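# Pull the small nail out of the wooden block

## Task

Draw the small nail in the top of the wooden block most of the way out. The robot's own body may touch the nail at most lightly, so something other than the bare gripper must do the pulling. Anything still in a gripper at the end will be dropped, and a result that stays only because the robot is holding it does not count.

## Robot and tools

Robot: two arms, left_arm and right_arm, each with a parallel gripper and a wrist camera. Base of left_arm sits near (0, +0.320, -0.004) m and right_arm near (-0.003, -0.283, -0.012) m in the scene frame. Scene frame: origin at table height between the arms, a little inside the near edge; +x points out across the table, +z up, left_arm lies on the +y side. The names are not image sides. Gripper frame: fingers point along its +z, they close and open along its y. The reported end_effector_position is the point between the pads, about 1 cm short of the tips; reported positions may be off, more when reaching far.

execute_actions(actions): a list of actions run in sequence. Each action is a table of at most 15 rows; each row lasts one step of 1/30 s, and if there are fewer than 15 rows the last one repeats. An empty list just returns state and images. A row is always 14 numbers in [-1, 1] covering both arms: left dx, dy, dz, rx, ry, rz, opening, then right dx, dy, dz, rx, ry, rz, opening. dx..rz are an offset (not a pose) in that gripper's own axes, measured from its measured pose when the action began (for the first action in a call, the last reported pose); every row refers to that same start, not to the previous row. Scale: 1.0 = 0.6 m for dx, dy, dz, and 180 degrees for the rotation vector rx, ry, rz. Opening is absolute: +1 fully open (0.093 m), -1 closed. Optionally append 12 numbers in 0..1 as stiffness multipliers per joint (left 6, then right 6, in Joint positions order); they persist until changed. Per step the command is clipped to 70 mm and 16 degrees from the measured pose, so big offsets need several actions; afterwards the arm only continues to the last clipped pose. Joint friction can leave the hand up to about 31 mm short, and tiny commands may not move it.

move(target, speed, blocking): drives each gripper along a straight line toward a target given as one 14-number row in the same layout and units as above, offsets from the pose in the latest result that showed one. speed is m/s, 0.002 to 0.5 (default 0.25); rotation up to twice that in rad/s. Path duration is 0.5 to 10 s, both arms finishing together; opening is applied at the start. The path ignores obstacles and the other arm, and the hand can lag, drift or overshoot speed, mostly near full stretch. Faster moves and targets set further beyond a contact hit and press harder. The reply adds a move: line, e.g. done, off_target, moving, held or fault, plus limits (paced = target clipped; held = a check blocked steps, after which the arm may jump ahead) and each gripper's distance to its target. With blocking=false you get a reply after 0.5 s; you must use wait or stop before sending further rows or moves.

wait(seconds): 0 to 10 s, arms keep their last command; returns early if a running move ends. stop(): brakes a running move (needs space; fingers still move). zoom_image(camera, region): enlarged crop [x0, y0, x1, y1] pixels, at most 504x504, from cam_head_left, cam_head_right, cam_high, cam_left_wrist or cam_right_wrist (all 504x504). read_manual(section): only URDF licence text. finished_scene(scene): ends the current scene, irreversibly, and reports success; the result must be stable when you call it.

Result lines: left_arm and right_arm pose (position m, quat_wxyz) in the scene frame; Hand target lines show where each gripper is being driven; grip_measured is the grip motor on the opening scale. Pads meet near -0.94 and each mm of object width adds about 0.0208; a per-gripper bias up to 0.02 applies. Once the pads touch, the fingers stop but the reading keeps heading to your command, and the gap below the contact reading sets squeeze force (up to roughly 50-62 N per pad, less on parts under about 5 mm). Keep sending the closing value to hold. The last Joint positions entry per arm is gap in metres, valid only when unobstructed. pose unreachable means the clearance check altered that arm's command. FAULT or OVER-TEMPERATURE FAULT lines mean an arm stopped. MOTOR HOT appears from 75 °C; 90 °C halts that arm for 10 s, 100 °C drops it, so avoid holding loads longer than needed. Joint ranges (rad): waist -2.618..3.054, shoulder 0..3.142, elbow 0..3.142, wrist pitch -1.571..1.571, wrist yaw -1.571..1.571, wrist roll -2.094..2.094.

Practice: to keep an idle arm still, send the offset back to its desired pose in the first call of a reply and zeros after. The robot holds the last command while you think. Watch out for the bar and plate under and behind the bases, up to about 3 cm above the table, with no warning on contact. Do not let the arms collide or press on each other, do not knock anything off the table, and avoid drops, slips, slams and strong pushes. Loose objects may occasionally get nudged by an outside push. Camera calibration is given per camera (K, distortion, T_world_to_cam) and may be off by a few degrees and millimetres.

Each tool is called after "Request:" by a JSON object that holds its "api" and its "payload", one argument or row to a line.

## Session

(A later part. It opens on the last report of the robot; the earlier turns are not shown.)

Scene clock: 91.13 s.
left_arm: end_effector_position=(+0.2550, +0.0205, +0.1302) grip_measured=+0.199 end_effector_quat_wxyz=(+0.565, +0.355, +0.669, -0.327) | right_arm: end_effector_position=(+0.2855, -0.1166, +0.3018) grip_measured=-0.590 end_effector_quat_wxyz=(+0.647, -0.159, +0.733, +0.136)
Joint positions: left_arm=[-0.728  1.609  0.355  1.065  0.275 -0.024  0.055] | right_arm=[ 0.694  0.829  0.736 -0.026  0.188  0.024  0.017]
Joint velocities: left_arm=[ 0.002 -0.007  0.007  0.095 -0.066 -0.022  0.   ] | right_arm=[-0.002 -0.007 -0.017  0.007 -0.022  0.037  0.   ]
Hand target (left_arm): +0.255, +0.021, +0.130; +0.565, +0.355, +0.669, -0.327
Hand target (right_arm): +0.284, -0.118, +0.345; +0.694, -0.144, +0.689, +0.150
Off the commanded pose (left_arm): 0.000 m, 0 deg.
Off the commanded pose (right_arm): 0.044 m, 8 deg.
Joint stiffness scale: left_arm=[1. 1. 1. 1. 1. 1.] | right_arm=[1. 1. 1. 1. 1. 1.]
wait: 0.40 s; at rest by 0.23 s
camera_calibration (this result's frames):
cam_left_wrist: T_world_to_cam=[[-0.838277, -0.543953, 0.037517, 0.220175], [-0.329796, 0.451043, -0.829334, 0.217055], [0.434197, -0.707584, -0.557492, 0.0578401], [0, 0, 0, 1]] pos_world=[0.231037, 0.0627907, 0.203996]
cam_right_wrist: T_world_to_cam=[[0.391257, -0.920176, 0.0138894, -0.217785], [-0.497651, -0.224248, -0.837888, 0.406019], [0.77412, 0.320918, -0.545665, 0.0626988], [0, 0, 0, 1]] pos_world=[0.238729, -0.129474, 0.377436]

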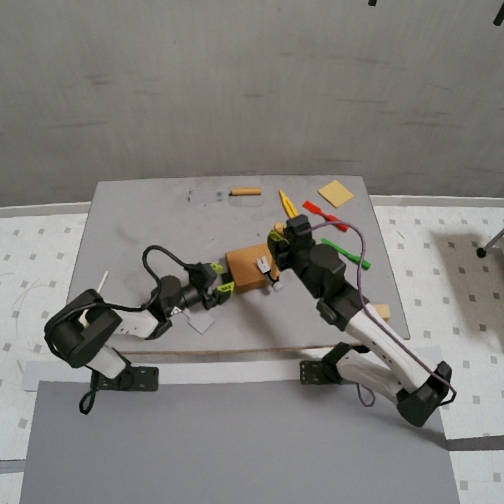

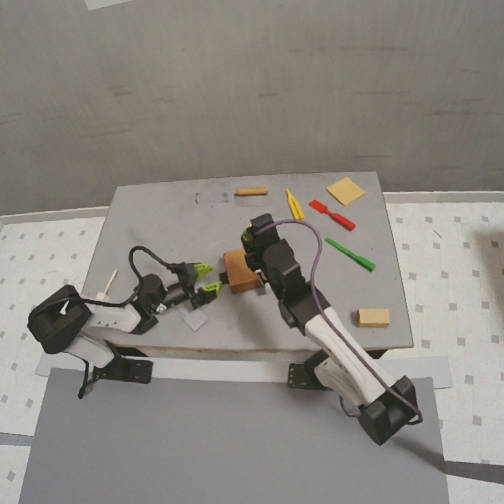

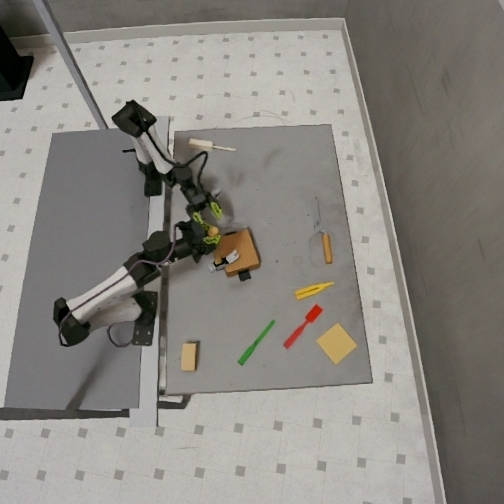

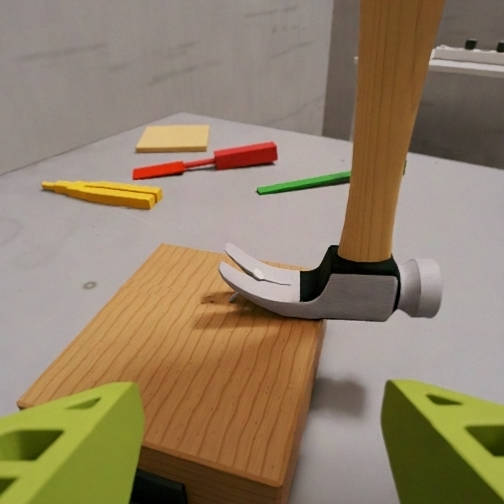

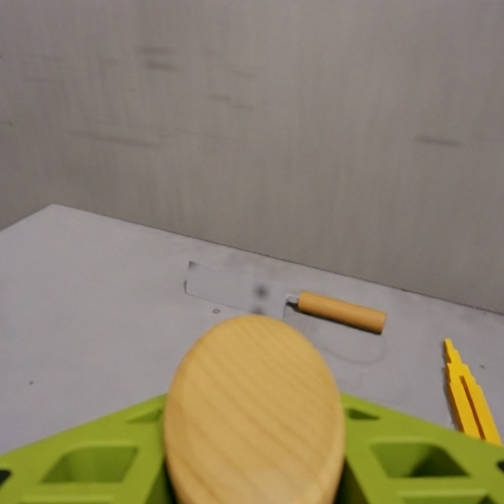

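Request:
{"api": "execute_actions", "payload": {
  "actions": [
    [[0,0,0,0,0,0,0.2,-0.075,0,-0.008,0,-0.045,0,-0.85],[0,0,0,0,0,0,0.2,-0.078,0,-0.008,0,-0.047,0,-0.85],[0,0,0,0,0,0,0.2,-0.081,0,-0.008,0,-0.049,0,-0.85],[0,0,0,0,0,0,0.2,-0.084,0,-0.008,0,-0.051,0,-0.85],[0,0,0,0,0,0,0.2,-0.087,0,-0.008,0,-0.053,0,-0.85],[0,0,0,0,0,0,0.2,-0.09,0,-0.008,0,-0.055,0,-0.85],[0,0,0,0,0,0,0.2,-0.093,0,-0.008,0,-0.057,0,-0.85],[0,0,0,0,0,0,0.2,-0.096,0,-0.008,0,-0.059,0,-0.85],[0,0,0,0,0,0,0.2,-0.099,0,-0.008,0,-0.061,0,-0.85],[0,0,0,0,0,0,0.2,-0.102,0,-0.008,0,-0.063,0,-0.85],[0,0,0,0,0,0,0.2,-0.105,0,-0.008,0,-0.065,0,-0.85]],
    [[0,0,0,0,0,0,0.2,-0.085,0.002,-0.006,0,-0.05,0,-0.85],[0,0,0,0,0,0,0.2,-0.086,0.004,-0.002,0,-0.05,0,-0.85],[0,0,0,0,0,0,0.2,-0.086,0.006,0.002,0,-0.05,0,-0.85],[0,0,0,0,0,0,0.2,-0.087,0.008,0.006,0,-0.05,0,-0.85],[0,0,0,0,0,0,0.2,-0.087,0.01,0.01,0,-0.05,0,-0.85],[0,0,0,0,0,0,0.2,-0.088,0.012,0.014,0,-0.05,0,-0.85],[0,0,0,0,0,0,0.2,-0.088,0.014,0.018,0,-0.05,0,-0.85],[0,0,0,0,0,0,0.2,-0.089,0.016,0.022,0,-0.05,0,-0.85],[0,0,0,0,0,0,0.2,-0.089,0.018,0.026,0,-0.05,0,-0.85],[0,0,0,0,0,0,0.2,-0.09,0.02,0.03,0,-0.05,0,-0.85],[0,0,0,0,0,0,0.2,-0.09,0.022,0.034,0,-0.05,0,-0.85],[0,0,0,0,0,0,0.2,-0.091,0.024,0.038,0,-0.05,0,-0.85],[0,0,0,0,0,0,0.2,-0.091,0.026,0.042,0,-0.05,0,-0.85],[0,0,0,0,0,0,0.2,-0.092,0.028,0.046,0,-0.05,0,-0.85],[0,0,0,0,0,0,0.2,-0.092,0.03,0.05,0,-0.05,0,-0.85]]
  ]
}}

Request:
{"api": "wait", "payload": {
  "seconds": 0.4
}}

Scene clock: 93.67 s.
left_arm: end_effector_position=(+0.2550, +0.0205, +0.1302) grip_measured=+0.199 end_effector_quat_wxyz=(+0.565, +0.355, +0.669, -0.327) | right_arm: end_effector_position=(+0.3005, -0.0912, +0.3028) grip_measured=-0.590 end_effector_quat_wxyz=(+0.646, -0.177, +0.731, +0.129)
Joint positions: left_arm=[-0.728  1.609  0.355  1.065  0.275 -0.024  0.055] | right_arm=[ 0.746  0.95   0.787  0.037  0.224 -0.005  0.017]
Joint velocities: left_arm=[-0.002  0.007 -0.012 -0.051  0.037 -0.051 -0.   ] | right_arm=[ 0.095  0.286  0.139  0.11   0.139 -0.037 -0.   ]
Hand target (left_arm): +0.255, +0.021, +0.130; +0.565, +0.355, +0.669, -0.327
Hand target (right_arm): +0.303, -0.089, +0.355; +0.706, -0.152, +0.676, +0.146
Off the commanded pose (left_arm): 0.000 m, 0 deg.
Off the commanded pose (right_arm): 0.055 m, 10 deg.
Joint stiffness scale: left_arm=[1. 1. 1. 1. 1. 1.] | right_arm=[1. 1. 1. 1. 1. 1.]
camera_calibration (this result's frames):
cam_left_wrist: T_world_to_cam=[[-0.838277, -0.543953, 0.037517, 0.220175], [-0.329796, 0.451043, -0.829334, 0.217055], [0.434197, -0.707584, -0.557492, 0.0578401], [0, 0, 0, 1]] pos_world=[0.231037, 0.0627907, 0.203996]
cam_right_wrist: T_world_to_cam=[[0.408686, -0.911356, 0.049048, -0.215325], [-0.485267, -0.262498, -0.834033, 0.411587], [0.772976, 0.317057, -0.54953, 0.0446277], [0, 0, 0, 1]] pos_world=[0.253234, -0.102346, 0.378363]

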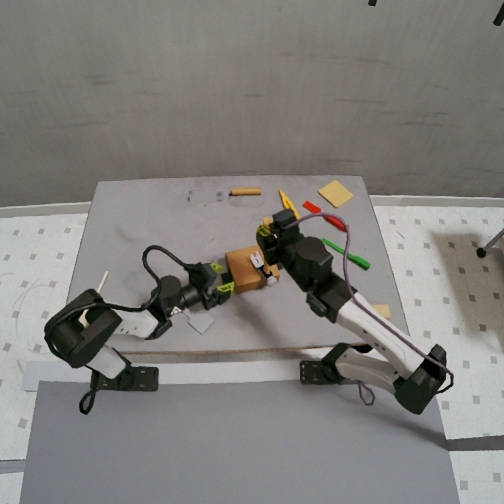

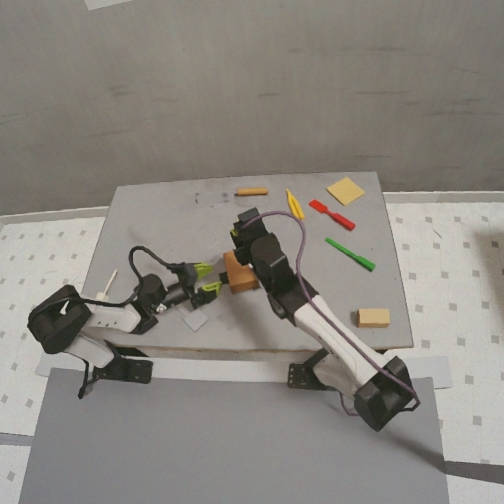

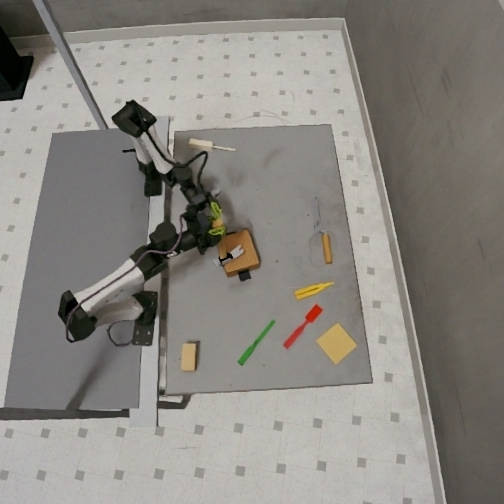

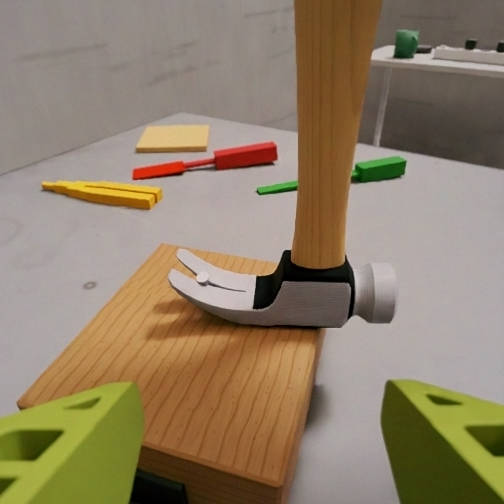

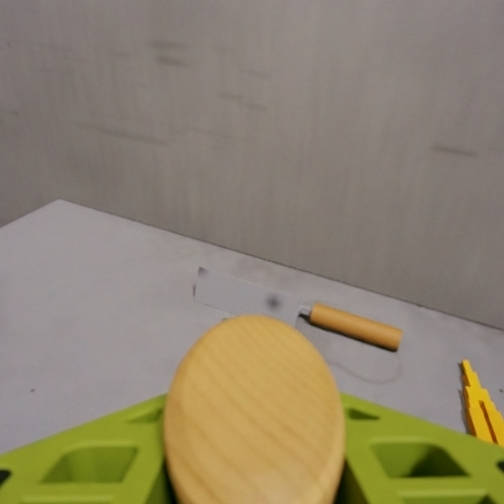

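Scene clock: 94.07 s.
left_arm: end_effector_position=(+0.2550, +0.0205, +0.1302) grip_measured=+0.199 end_effector_quat_wxyz=(+0.565, +0.355, +0.669, -0.327) | right_arm: end_effector_position=(+0.3041, -0.0891, +0.3058) grip_measured=-0.590 end_effector_quat_wxyz=(+0.652, -0.174, +0.727, +0.127)
Joint positions: left_arm=[-0.728  1.609  0.355  1.065  0.275 -0.024  0.055] | right_arm=[ 0.75   0.968  0.794  0.062  0.237 -0.008  0.017]
Joint velocities: left_arm=[-0.002 -0.017  0.002 -0.051  0.022 -0.007 -0.   ] | right_arm=[-0.007  0.017  0.002 -0.037  0.022 -0.007  0.   ]
Hand target (left_arm): +0.255, +0.021, +0.130; +0.565, +0.355, +0.669, -0.327
Hand target (right_arm): +0.303, -0.089, +0.355; +0.706, -0.152, +0.676, +0.146
Off the commanded pose (left_arm): 0.000 m, 0 deg.
Off the commanded pose (right_arm): 0.052 m, 10 deg.
Joint stiffness scale: left_arm=[1. 1. 1. 1. 1. 1.] | right_arm=[1. 1. 1. 1. 1. 1.]
wait: 0.40 s; no rest
camera_calibration (this result's frames):
cam_left_wrist: T_world_to_cam=[[-0.838277, -0.543953, 0.037517, 0.220175], [-0.329796, 0.451043, -0.829334, 0.217055], [0.434197, -0.707584, -0.557492, 0.0578401], [0, 0, 0, 1]] pos_world=[0.231037, 0.0627907, 0.203996]
cam_right_wrist: T_world_to_cam=[[0.40086, -0.914776, 0.0499549, -0.21321], [-0.476728, -0.254847, -0.841299, 0.416726], [0.782331, 0.313428, -0.538257, 0.0361876], [0, 0, 0, 1]] pos_world=[0.255821, -0.10018, 0.38072]

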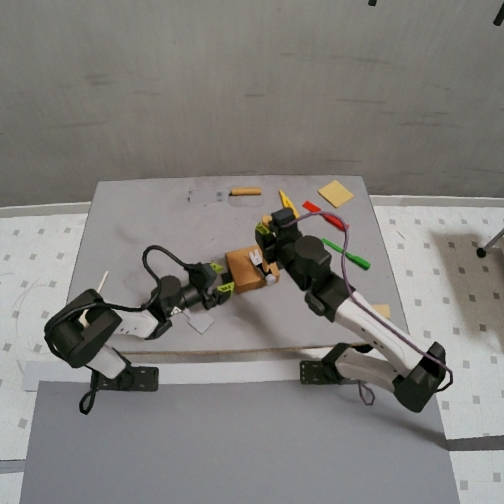

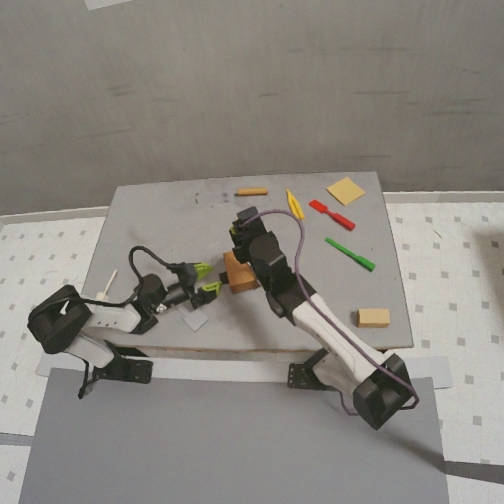

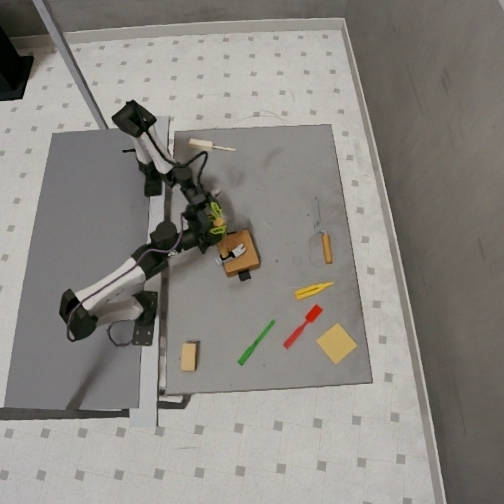

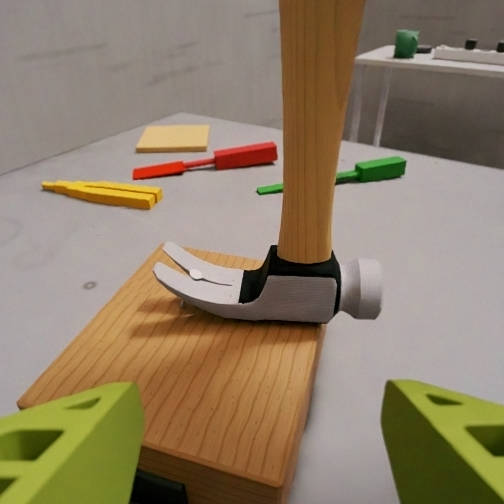

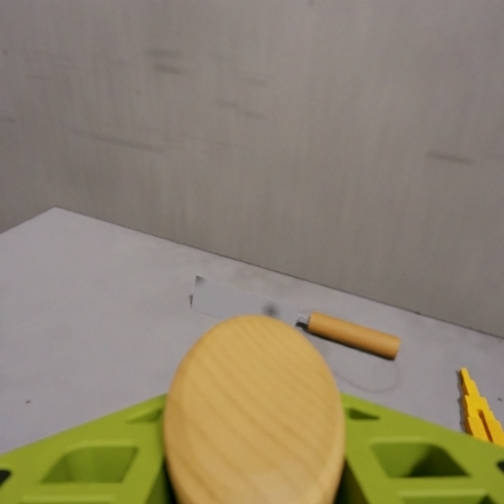

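Request:
{"api": "execute_actions", "payload": {
  "actions": [
    [[0,0,0,0,0,0,0.2,-0.083,0,-0.008,0,-0.048,0.014,-0.85],[0,0,0,0,0,0,0.2,-0.084,0,-0.005,0,-0.048,0.016,-0.85],[0,0,0,0,0,0,0.2,-0.085,0,-0.002,0,-0.048,0.018,-0.85],[0,0,0,0,0,0,0.2,-0.086,0,0.001,0,-0.048,0.02,-0.85],[0,0,0,0,0,0,0.2,-0.087,0,0.004,0,-0.048,0.022,-0.85],[0,0,0,0,0,0,0.2,-0.088,0,0.007,0,-0.048,0.024,-0.85],[0,0,0,0,0,0,0.2,-0.089,0,0.01,0,-0.048,0.026,-0.85],[0,0,0,0,0,0,0.2,-0.09,0,0.013,0,-0.048,0.028,-0.85],[0,0,0,0,0,0,0.2,-0.091,0,0.016,0,-0.048,0.03,-0.85],[0,0,0,0,0,0,0.2,-0.092,0,0.019,0,-0.048,0.032,-0.85],[0,0,0,0,0,0,0.2,-0.093,0,0.022,0,-0.048,0.032,-0.85],[0,0,0,0,0,0,0.2,-0.094,0,0.025,0,-0.048,0.032,-0.85],[0,0,0,0,0,0,0.2,-0.095,0,0.028,0,-0.048,0.032,-0.85],[0,0,0,0,0,0,0.2,-0.095,0,0.031,0,-0.048,0.032,-0.85],[0,0,0,0,0,0,0.2,-0.095,0,0.034,0,-0.048,0.032,-0.85]]
  ]
}}

Request:
{"api": "wait", "payload": {
  "seconds": 0.6
}}

Scene clock: 96.17 s.
left_arm: end_effector_position=(+0.2550, +0.0205, +0.1302) grip_measured=+0.199 end_effector_quat_wxyz=(+0.565, +0.355, +0.669, -0.327) | right_arm: end_effector_position=(+0.3174, -0.0788, +0.3110) grip_measured=-0.590 end_effector_quat_wxyz=(+0.646, -0.157, +0.734, +0.143)
Joint positions: left_arm=[-0.728  1.609  0.355  1.065  0.275 -0.024  0.055] | right_arm=[0.747 1.043 0.856 0.067 0.233 0.042 0.017]
Joint velocities: left_arm=[-0.012 -0.027 -0.002 -0.007 -0.007 -0.022 -0.   ] | right_arm=[-0.032  0.212  0.095  0.007 -0.037  0.022 -0.   ]
Hand target (left_arm): +0.255, +0.021, +0.130; +0.565, +0.355, +0.669, -0.327
Hand target (right_arm): +0.321, -0.079, +0.359; +0.696, -0.128, +0.685, +0.173
Off the commanded pose (left_arm): 0.000 m, 0 deg.
Off the commanded pose (right_arm): 0.050 m, 10 deg.
Joint stiffness scale: left_arm=[1. 1. 1. 1. 1. 1.] | right_arm=[1. 1. 1. 1. 1. 1.]
camera_calibration (this result's frames):
cam_left_wrist: T_world_to_cam=[[-0.838277, -0.543953, 0.037517, 0.220175], [-0.329796, 0.451043, -0.829334, 0.217055], [0.434197, -0.707584, -0.557492, 0.0578401], [0, 0, 0, 1]] pos_world=[0.231037, 0.0627907, 0.203996]
cam_right_wrist: T_world_to_cam=[[0.397324, -0.917676, 0.00195542, -0.193631], [-0.500651, -0.21855, -0.837606, 0.439374], [0.769079, 0.331822, -0.546271, 0.0334558], [0, 0, 0, 1]] pos_world=[0.271177, -0.0927666, 0.386677]

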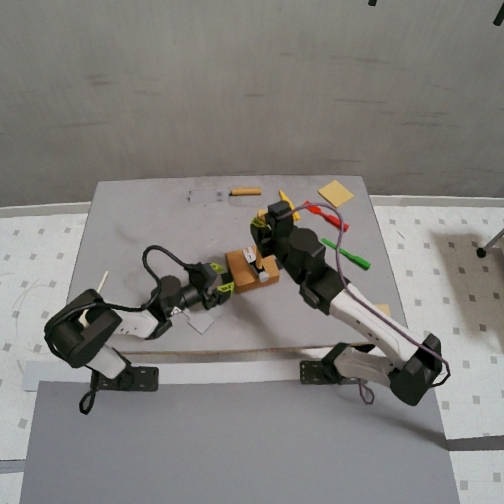

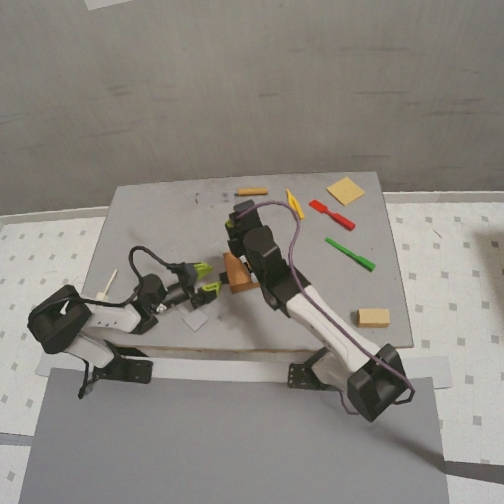

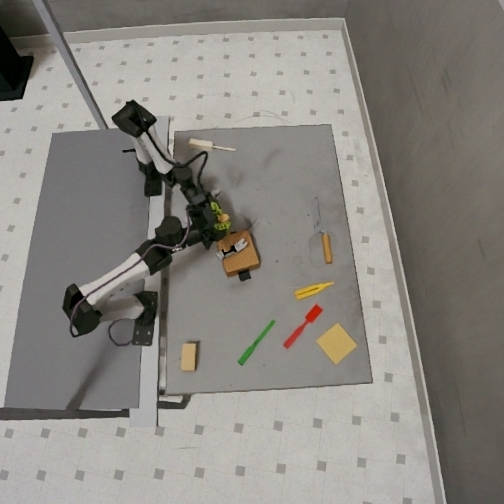

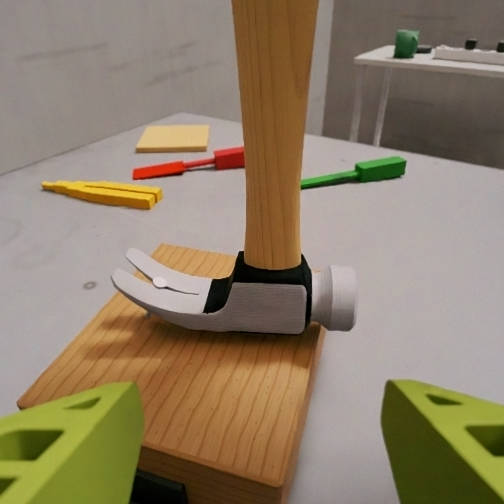

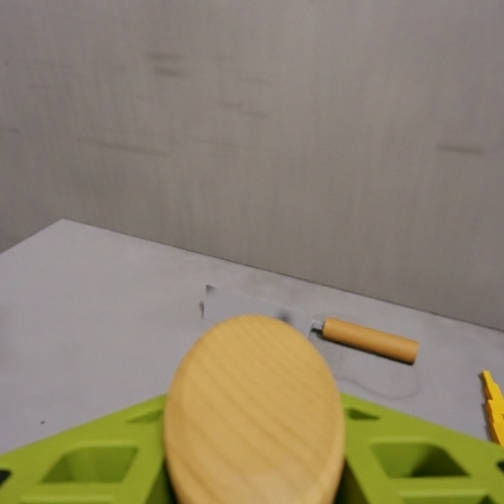

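Scene clock: 96.77 s.
left_arm: end_effector_position=(+0.2550, +0.0205, +0.1302) grip_measured=+0.199 end_effector_quat_wxyz=(+0.565, +0.355, +0.669, -0.327) | right_arm: end_effector_position=(+0.3207, -0.0777, +0.3092) grip_measured=-0.590 end_effector_quat_wxyz=(+0.644, -0.155, +0.735, +0.143)
Joint positions: left_arm=[-0.728  1.609  0.355  1.065  0.275 -0.024  0.055] | right_arm=[0.744 1.058 0.859 0.074 0.231 0.046 0.017]
Joint velocities: left_arm=[ 0.002 -0.012 -0.017 -0.051  0.007 -0.037 -0.001] | right_arm=[-0.007 -0.007  0.012 -0.051 -0.066 -0.066  0.   ]
Hand target (left_arm): +0.255, +0.021, +0.130; +0.565, +0.355, +0.669, -0.327
Hand target (right_arm): +0.321, -0.079, +0.359; +0.696, -0.128, +0.685, +0.173
Off the commanded pose (left_arm): 0.000 m, 0 deg.
Off the commanded pose (right_arm): 0.051 m, 10 deg.
Joint stiffness scale: left_arm=[1. 1. 1. 1. 1. 1.] | right_arm=[1. 1. 1. 1. 1. 1.]
wait: 0.60 s; at rest by 0.23 s
camera_calibration (this result's frames):
cam_left_wrist: T_world_to_cam=[[-0.838277, -0.543953, 0.037517, 0.220175], [-0.329796, 0.451043, -0.829334, 0.217055], [0.434197, -0.707584, -0.557492, 0.0578401], [0, 0, 0, 1]] pos_world=[0.231037, 0.0627907, 0.203996]
cam_right_wrist: T_world_to_cam=[[0.395001, -0.918679, -0.0017356, -0.192106], [-0.505648, -0.215834, -0.835306, 0.440821], [0.767003, 0.330825, -0.549782, 0.0312777], [0, 0, 0, 1]] pos_world=[0.274792, -0.0916875, 0.385083]

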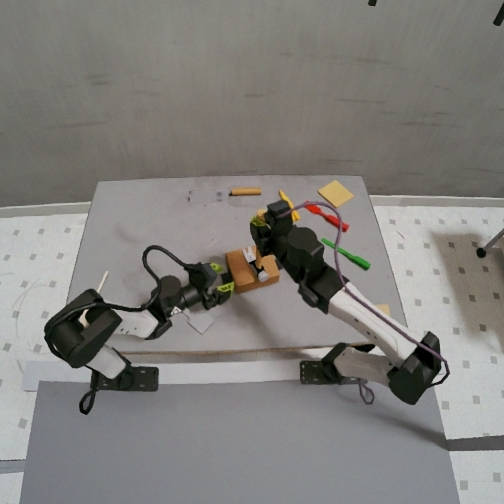

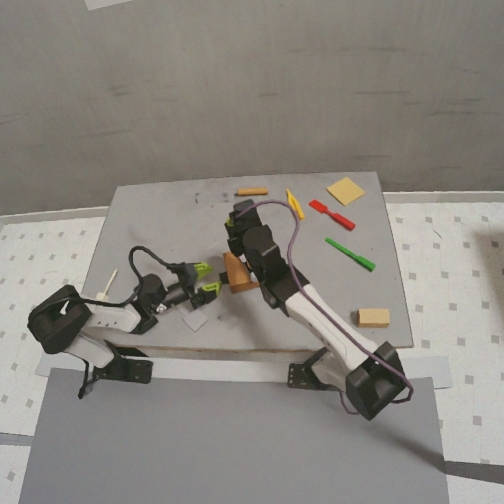

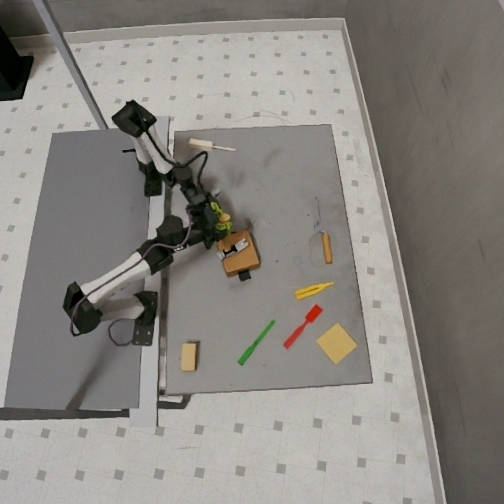

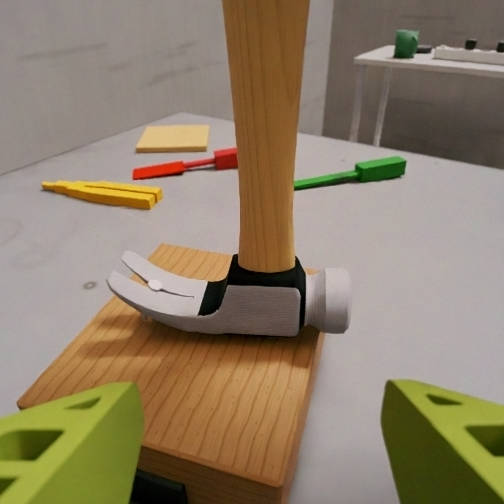

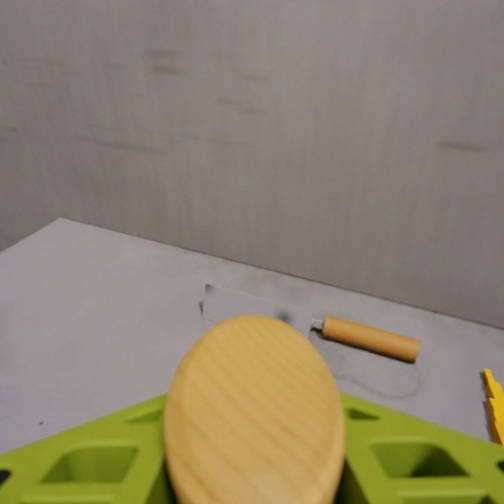

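Request:
{"api": "execute_actions", "payload": {
  "actions": [
    [[0,0,0,0,0,0,0.2,-0.08,0,-0.011,0,-0.05,0.015,-0.85],[0,0,0,0,0,0,0.2,-0.077,0,-0.0105,0,-0.05,0.013,-0.85],[0,0,0,0,0,0,0.2,-0.074,0,-0.01,0,-0.05,0.011,-0.85],[0,0,0,0,0,0,0.2,-0.071,0,-0.0095,0,-0.05,0.009,-0.85],[0,0,0,0,0,0,0.2,-0.068,0,-0.009,0,-0.05,0.007,-0.85],[0,0,0,0,0,0,0.2,-0.065,0,-0.0085,0,-0.05,0.005,-0.85],[0,0,0,0,0,0,0.2,-0.062,0,-0.008,0,-0.05,0.003,-0.85],[0,0,0,0,0,0,0.2,-0.059,0,-0.0078,0,-0.05,0.002,-0.85],[0,0,0,0,0,0,0.2,-0.056,0,-0.0074,0,-0.05,0,-0.85],[0,0,0,0,0,0,0.2,-0.053,0,-0.007,0,-0.049,0,-0.85],[0,0,0,0,0,0,0.2,-0.05,0,-0.0066,0,-0.048,0,-0.85],[0,0,0,0,0,0,0.2,-0.047,0,-0.0062,0,-0.047,0,-0.85],[0,0,0,0,0,0,0.2,-0.044,0,-0.0058,0,-0.046,0,-0.85],[0,0,0,0,0,0,0.2,-0.041,0,-0.0054,0,-0.045,0,-0.85],[0,0,0,0,0,0,0.2,-0.038,0,-0.005,0,-0.044,0,-0.85]],
    [[0,0,0,0,0,0,0.2,-0.048,0,-0.006,0,-0.04,0,-0.85],[0,0,0,0,0,0,0.2,-0.044,0,-0.006,0,-0.037,0,-0.85],[0,0,0,0,0,0,0.2,-0.04,0,-0.005,0,-0.034,0,-0.85],[0,0,0,0,0,0,0.2,-0.036,0,-0.005,0,-0.03,0,-0.85],[0,0,0,0,0,0,0.2,-0.032,0,-0.004,0,-0.027,0,-0.85],[0,0,0,0,0,0,0.2,-0.028,0,-0.004,0,-0.023,0,-0.85],[0,0,0,0,0,0,0.2,-0.024,0,-0.003,0,-0.02,0,-0.85],[0,0,0,0,0,0,0.2,-0.02,0,-0.003,0,-0.016,0,-0.85],[0,0,0,0,0,0,0.2,-0.016,0,-0.002,0,-0.013,0,-0.85],[0,0,0,0,0,0,0.2,-0.012,0,-0.002,0,-0.01,0,-0.85],[0,0,0,0,0,0,0.2,-0.008,0,-0.001,0,-0.006,0,-0.85],[0,0,0,0,0,0,0.2,-0.004,0,0,0,-0.003,0,-0.85],[0,0,0,0,0,0,0.2,0,0,0,0,0,0,-0.85]]
  ]
}}

Scene clock: 98.83 s.
left_arm: end_effector_position=(+0.2550, +0.0205, +0.1302) grip_measured=+0.199 end_effector_quat_wxyz=(+0.565, +0.355, +0.669, -0.327) | right_arm: end_effector_position=(+0.3212, -0.0774, +0.3013) grip_measured=-0.590 end_effector_quat_wxyz=(+0.652, -0.160, +0.728, +0.140)
Joint positions: left_arm=[-0.728  1.609  0.355  1.065  0.275 -0.024  0.055] | right_arm=[0.744 1.058 0.811 0.14  0.231 0.027 0.017]
Joint velocities: left_arm=[-0.012 -0.002  0.007 -0.051  0.037  0.066 -0.001] | right_arm=[-0.017 -0.017 -0.007 -0.022  0.007 -0.007 -0.   ]
Hand target (left_arm): +0.255, +0.021, +0.130; +0.565, +0.355, +0.669, -0.327
Hand target (right_arm): +0.321, -0.077, +0.303; +0.650, -0.159, +0.729, +0.141
Off the commanded pose (left_arm): 0.000 m, 0 deg.
Off the commanded pose (right_arm): 0.001 m, 0 deg.
Joint stiffness scale: left_arm=[1. 1. 1. 1. 1. 1.] | right_arm=[1. 1. 1. 1. 1. 1.]
camera_calibration (this result's frames):
cam_left_wrist: T_world_to_cam=[[-0.838277, -0.543953, 0.037517, 0.220175], [-0.329796, 0.451043, -0.829334, 0.217055], [0.434197, -0.707584, -0.557492, 0.0578401], [0, 0, 0, 1]] pos_world=[0.231037, 0.0627907, 0.203996]
cam_right_wrist: T_world_to_cam=[[0.397159, -0.917653, 0.0133678, -0.197163], [-0.486097, -0.222692, -0.845055, 0.430696], [0.778444, 0.329123, -0.534512, 0.0180045], [0, 0, 0, 1]] pos_world=[0.273649, -0.0909399, 0.376221]

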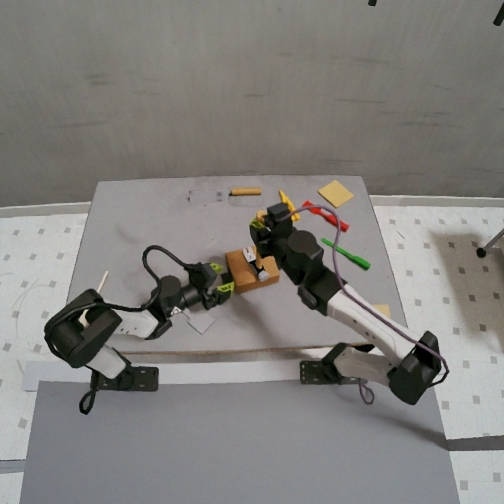

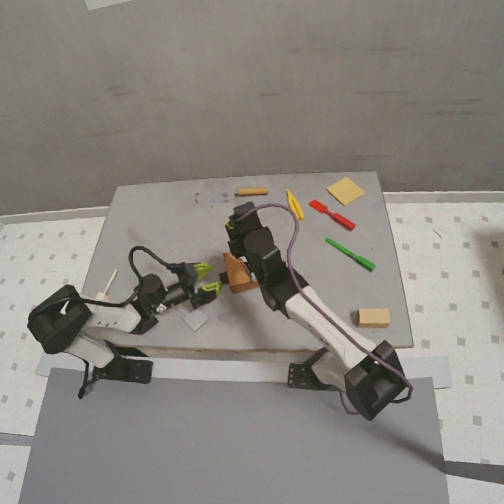

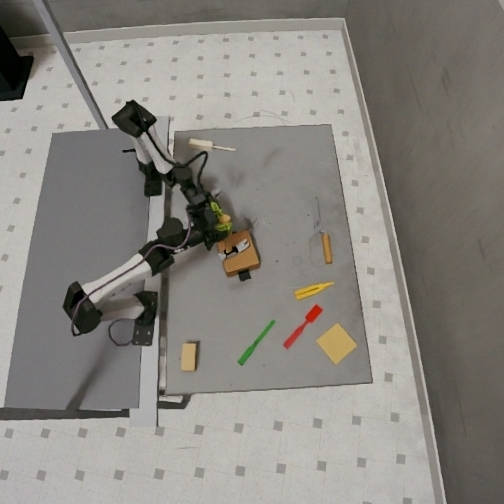

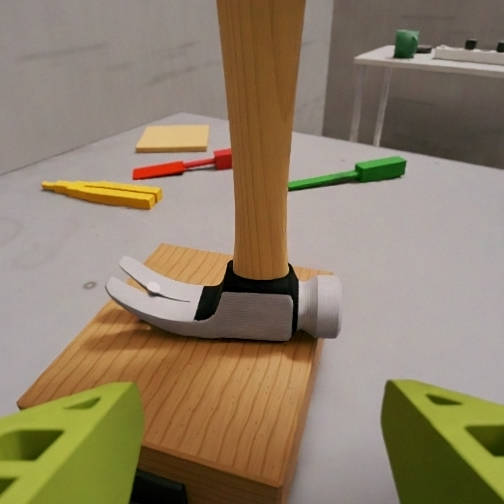

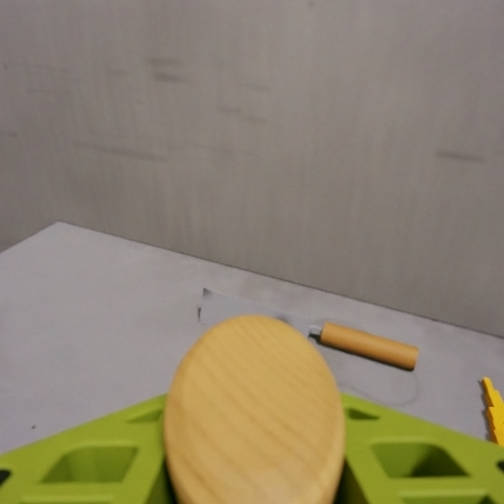

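Resting on the block. Release slowly.

Request:
{"api": "execute_actions", "payload": {
  "actions": [
    [[0,0,0,0,0,0,0.2,0,0,0,0,0,0,-0.58],[0,0,0,0,0,0,0.2,0,0,0,0,0,0,-0.54],[0,0,0,0,0,0,0.2,0,0,0,0,0,0,-0.5],[0,0,0,0,0,0,0.2,0,0,0,0,0,0,-0.47],[0,0,0,0,0,0,0.2,0,0,0,0,0,0,-0.44],[0,0,0,0,0,0,0.2,0,0,0,0,0,0,-0.41],[0,0,0,0,0,0,0.2,0,0,0,0,0,0,-0.38],[0,0,0,0,0,0,0.2,0,0,0,0,0,0,-0.35],[0,0,0,0,0,0,0.2,0,0,0,0,0,0,-0.31],[0,0,0,0,0,0,0.2,0,0,0,0,0,0,-0.27],[0,0,0,0,0,0,0.2,0,0,0,0,0,0,-0.22],[0,0,0,0,0,0,0.2,0,0,0,0,0,0,-0.15],[0,0,0,0,0,0,0.2,0,0,0,0,0,0,-0.05],[0,0,0,0,0,0,0.2,0,0,0,0,0,0,0.05],[0,0,0,0,0,0,0.2,0,0,0,0,0,0,0.15]]
  ]
}}

Request:
{"api": "wait", "payload": {
  "seconds": 0.5
}}

Scene clock: 99.73 s.
left_arm: end_effector_position=(+0.2550, +0.0205, +0.1302) grip_measured=+0.199 end_effector_quat_wxyz=(+0.565, +0.355, +0.669, -0.327) | right_arm: end_effector_position=(+0.3213, -0.0773, +0.3018) grip_measured=+0.103 end_effector_quat_wxyz=(+0.652, -0.160, +0.728, +0.140)
Joint positions: left_arm=[-0.728  1.609  0.355  1.065  0.275 -0.024  0.055] | right_arm=[0.744 1.058 0.811 0.143 0.231 0.027 0.05 ]
Joint velocities: left_arm=[-0.017 -0.002  0.017 -0.007 -0.037 -0.037 -0.   ] | right_arm=[-0.007 -0.007  0.007  0.037 -0.037 -0.007  0.095]
Hand target (left_arm): +0.255, +0.021, +0.130; +0.565, +0.355, +0.669, -0.327
Hand target (right_arm): +0.321, -0.077, +0.301; +0.652, -0.160, +0.728, +0.140
Off the commanded pose (left_arm): 0.000 m, 0 deg.
Off the commanded pose (right_arm): 0.001 m, 0 deg.
Joint stiffness scale: left_arm=[1. 1. 1. 1. 1. 1.] | right_arm=[1. 1. 1. 1. 1. 1.]
camera_calibration (this result's frames):
cam_left_wrist: T_world_to_cam=[[-0.838277, -0.543953, 0.037517, 0.220175], [-0.329796, 0.451043, -0.829334, 0.217055], [0.434197, -0.707584, -0.557492, 0.0578401], [0, 0, 0, 1]] pos_world=[0.231037, 0.0627907, 0.203996]
cam_right_wrist: T_world_to_cam=[[0.397146, -0.917666, 0.0127974, -0.196976], [-0.484565, -0.221511, -0.846244, 0.431144], [0.779405, 0.329881, -0.532641, 0.0174284], [0, 0, 0, 1]] pos_world=[0.273562, -0.0910049, 0.376657]

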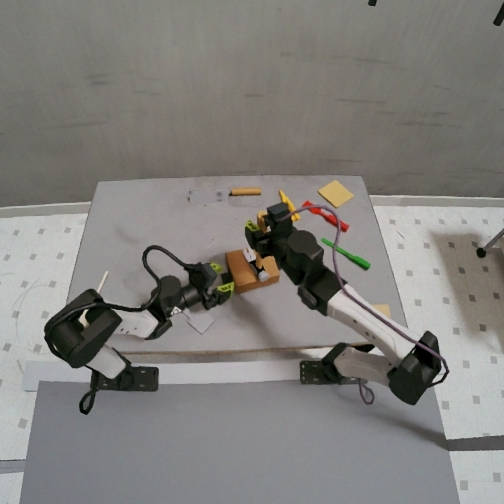

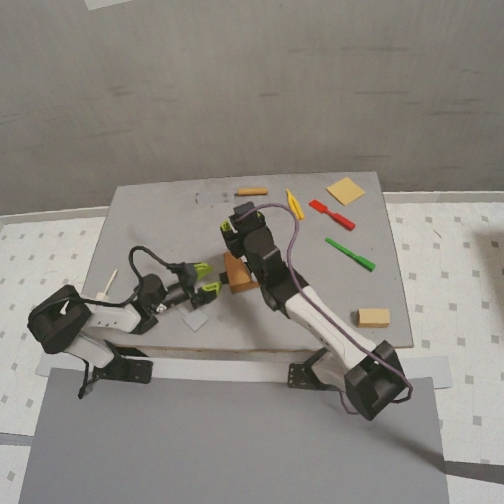

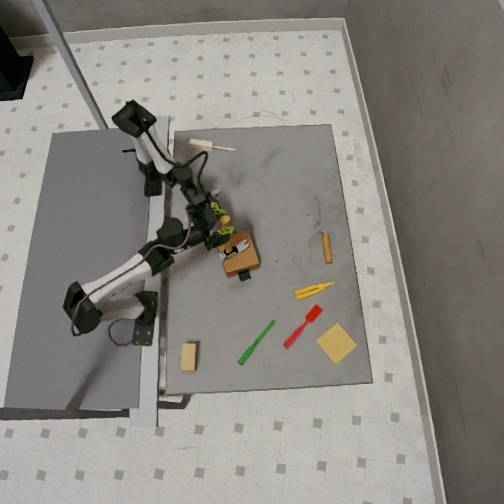

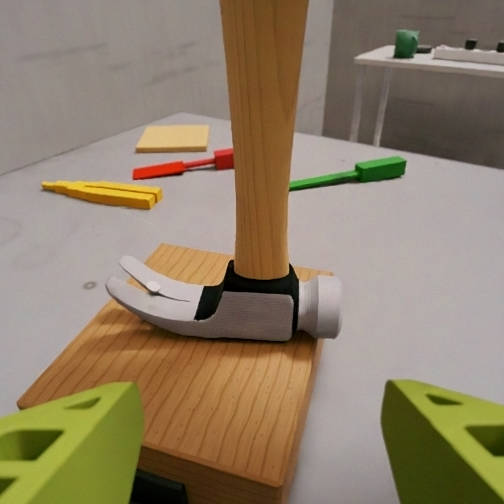

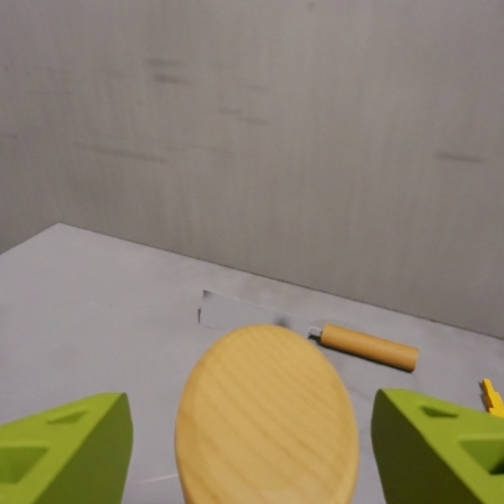

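Scene clock: 100.23 s.
left_arm: end_effector_position=(+0.2550, +0.0205, +0.1302) grip_measured=+0.199 end_effector_quat_wxyz=(+0.565, +0.355, +0.669, -0.327) | right_arm: end_effector_position=(+0.3213, -0.0773, +0.3018) grip_measured=+0.148 end_effector_quat_wxyz=(+0.652, -0.160, +0.728, +0.140)
Joint positions: left_arm=[-0.728  1.609  0.355  1.065  0.275 -0.024  0.055] | right_arm=[0.744 1.058 0.811 0.143 0.231 0.027 0.052]
Joint velocities: left_arm=[-0.012 -0.007 -0.007  0.007 -0.022  0.037 -0.   ] | right_arm=[-0.017 -0.007 -0.012  0.007  0.051 -0.095  0.001]
Hand target (left_arm): +0.255, +0.021, +0.130; +0.565, +0.355, +0.669, -0.327
Hand target (right_arm): +0.321, -0.077, +0.301; +0.652, -0.160, +0.728, +0.140
Off the commanded pose (left_arm): 0.000 m, 0 deg.
Off the commanded pose (right_arm): 0.001 m, 0 deg.
Joint stiffness scale: left_arm=[1. 1. 1. 1. 1. 1.] | right_arm=[1. 1. 1. 1. 1. 1.]
wait: 0.50 s; at rest by 0.23 s
camera_calibration (this result's frames):
cam_left_wrist: T_world_to_cam=[[-0.838277, -0.543953, 0.037517, 0.220175], [-0.329796, 0.451043, -0.829334, 0.217055], [0.434197, -0.707584, -0.557492, 0.0578401], [0, 0, 0, 1]] pos_world=[0.231037, 0.0627907, 0.203996]
cam_right_wrist: T_world_to_cam=[[0.397146, -0.917666, 0.0127974, -0.196976], [-0.484565, -0.221511, -0.846244, 0.431144], [0.779405, 0.329881, -0.532641, 0.0174284], [0, 0, 0, 1]] pos_world=[0.273562, -0.0910049, 0.376657]

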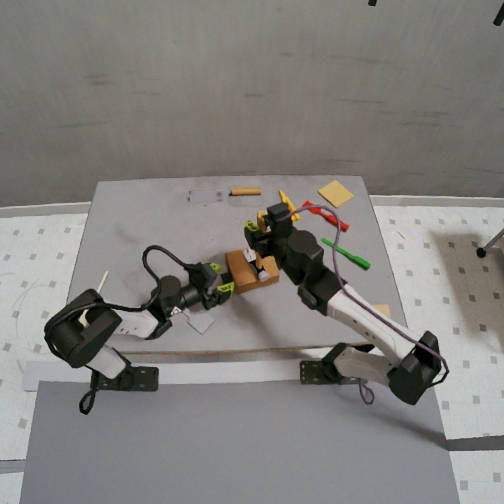

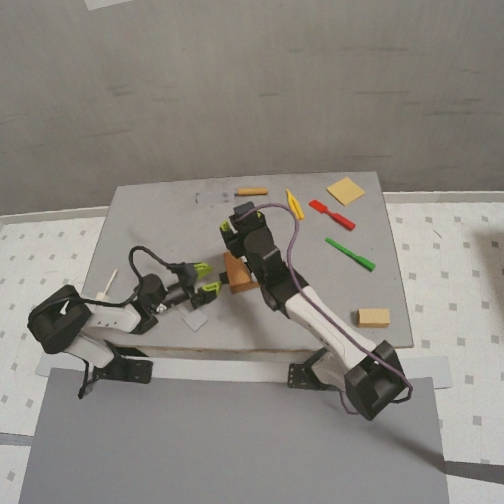

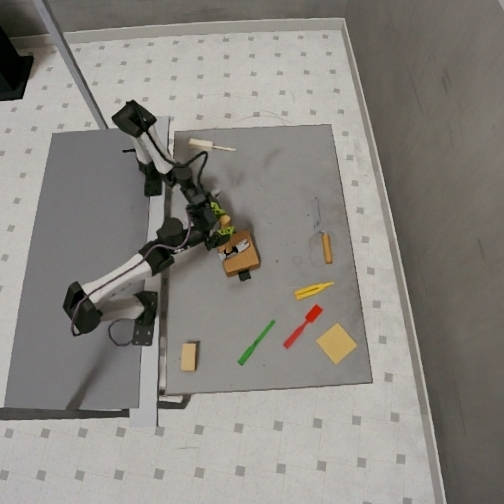

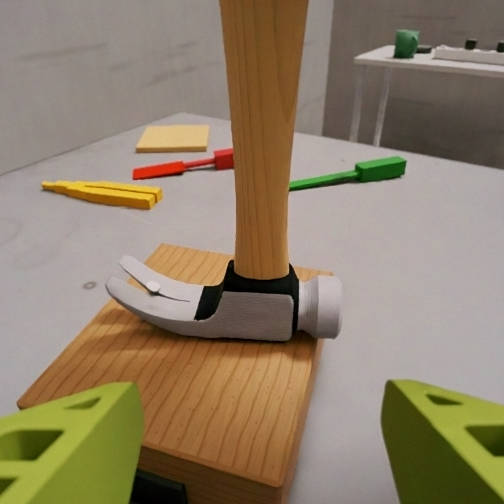

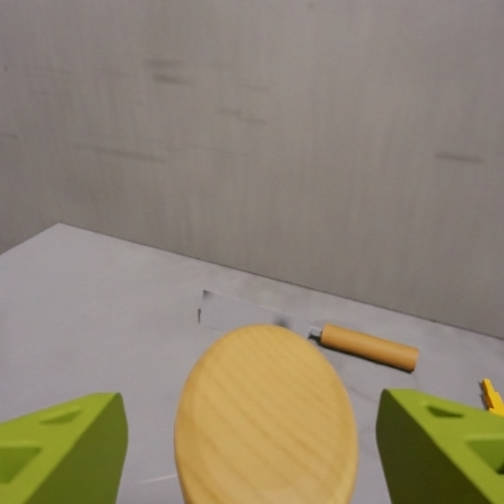

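The hammer stands stably on its own. Retract the right gripper a little, then finish.

Request:
{"api": "move", "payload": {
  "target": [0,0,0,0,0,0,0.2,0,0,-0.11,0,0,0,0.5],
  "speed": 0.2
}}

Scene clock: 101.43 s.
left_arm: end_effector_position=(+0.2550, +0.0205, +0.1302) grip_measured=+0.199 end_effector_quat_wxyz=(+0.565, +0.355, +0.669, -0.327) | right_arm: end_effector_position=(+0.2642, -0.1045, +0.3237) grip_measured=+0.498 end_effector_quat_wxyz=(+0.666, -0.157, +0.715, +0.145)
Joint positions: left_arm=[-0.728  1.609  0.355  1.065  0.275 -0.024  0.055] | right_arm=[ 0.828  0.788  0.76  -0.038  0.313  0.027  0.069]
Joint velocities: left_arm=[ 0.002 -0.002 -0.007 -0.051 -0.007 -0.051 -0.   ] | right_arm=[ 0.017  0.007 -0.012 -0.007  0.037 -0.037  0.   ]
Hand target (left_arm): +0.255, +0.021, +0.130; +0.565, +0.355, +0.669, -0.327
Hand target (right_arm): +0.262, -0.105, +0.308; +0.653, -0.160, +0.727, +0.139
Off the commanded pose (left_arm): 0.000 m, 0 deg.
Off the commanded pose (right_arm): 0.015 m, 2 deg.
Joint stiffness scale: left_arm=[1. 1. 1. 1. 1. 1.] | right_arm=[1. 1. 1. 1. 1. 1.]
move: off_target (right_arm)
camera_calibration (this result's frames):
cam_left_wrist: T_world_to_cam=[[-0.838277, -0.543953, 0.037517, 0.220175], [-0.329796, 0.451043, -0.829334, 0.217055], [0.434197, -0.707584, -0.557492, 0.0578401], [0, 0, 0, 1]] pos_world=[0.231037, 0.0627907, 0.203996]
cam_right_wrist: T_world_to_cam=[[0.399379, -0.916747, 0.00847492, -0.198655], [-0.455199, -0.206314, -0.866157, 0.416234], [0.795795, 0.342067, -0.4997, 0.0687699], [0, 0, 0, 1]] pos_world=[0.214082, -0.119766, 0.396572]

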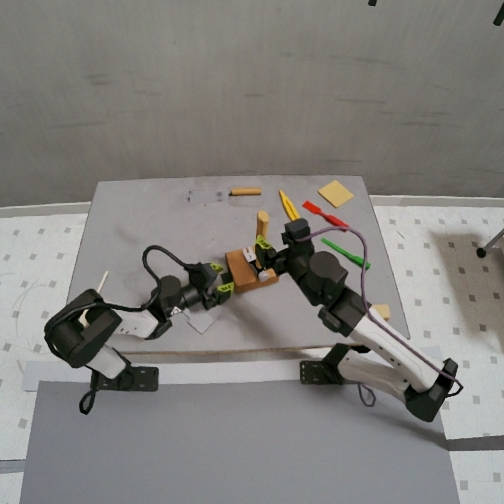

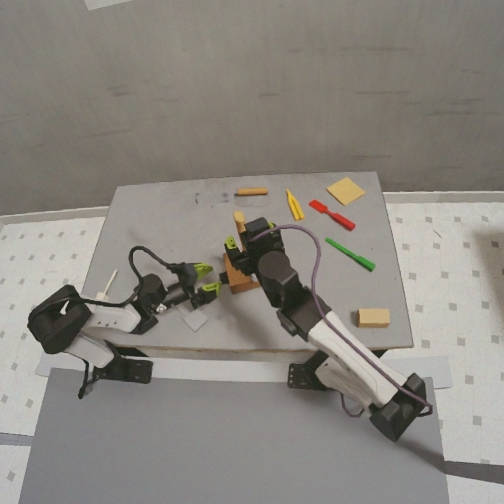

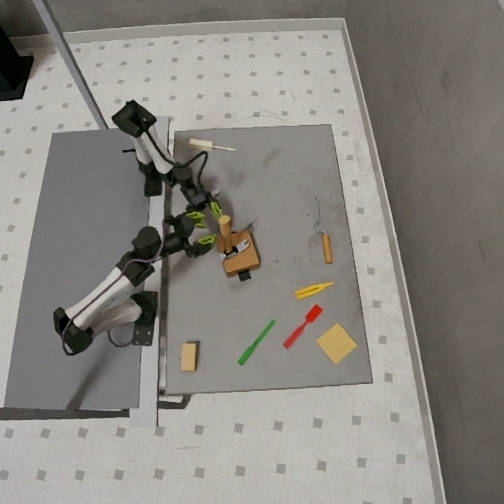

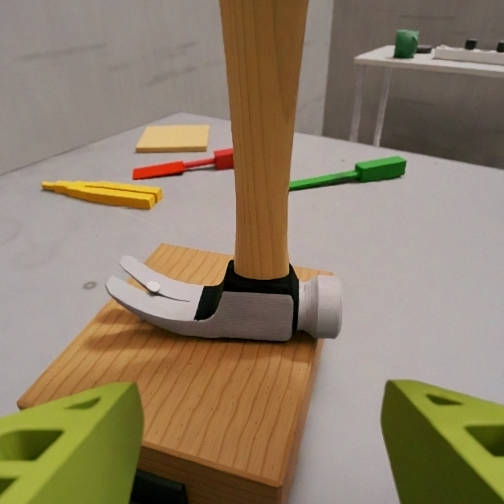

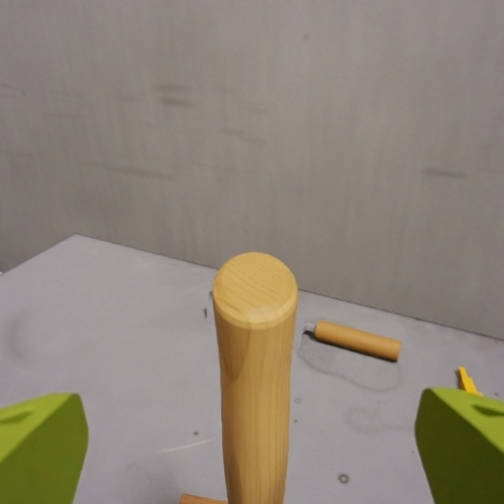

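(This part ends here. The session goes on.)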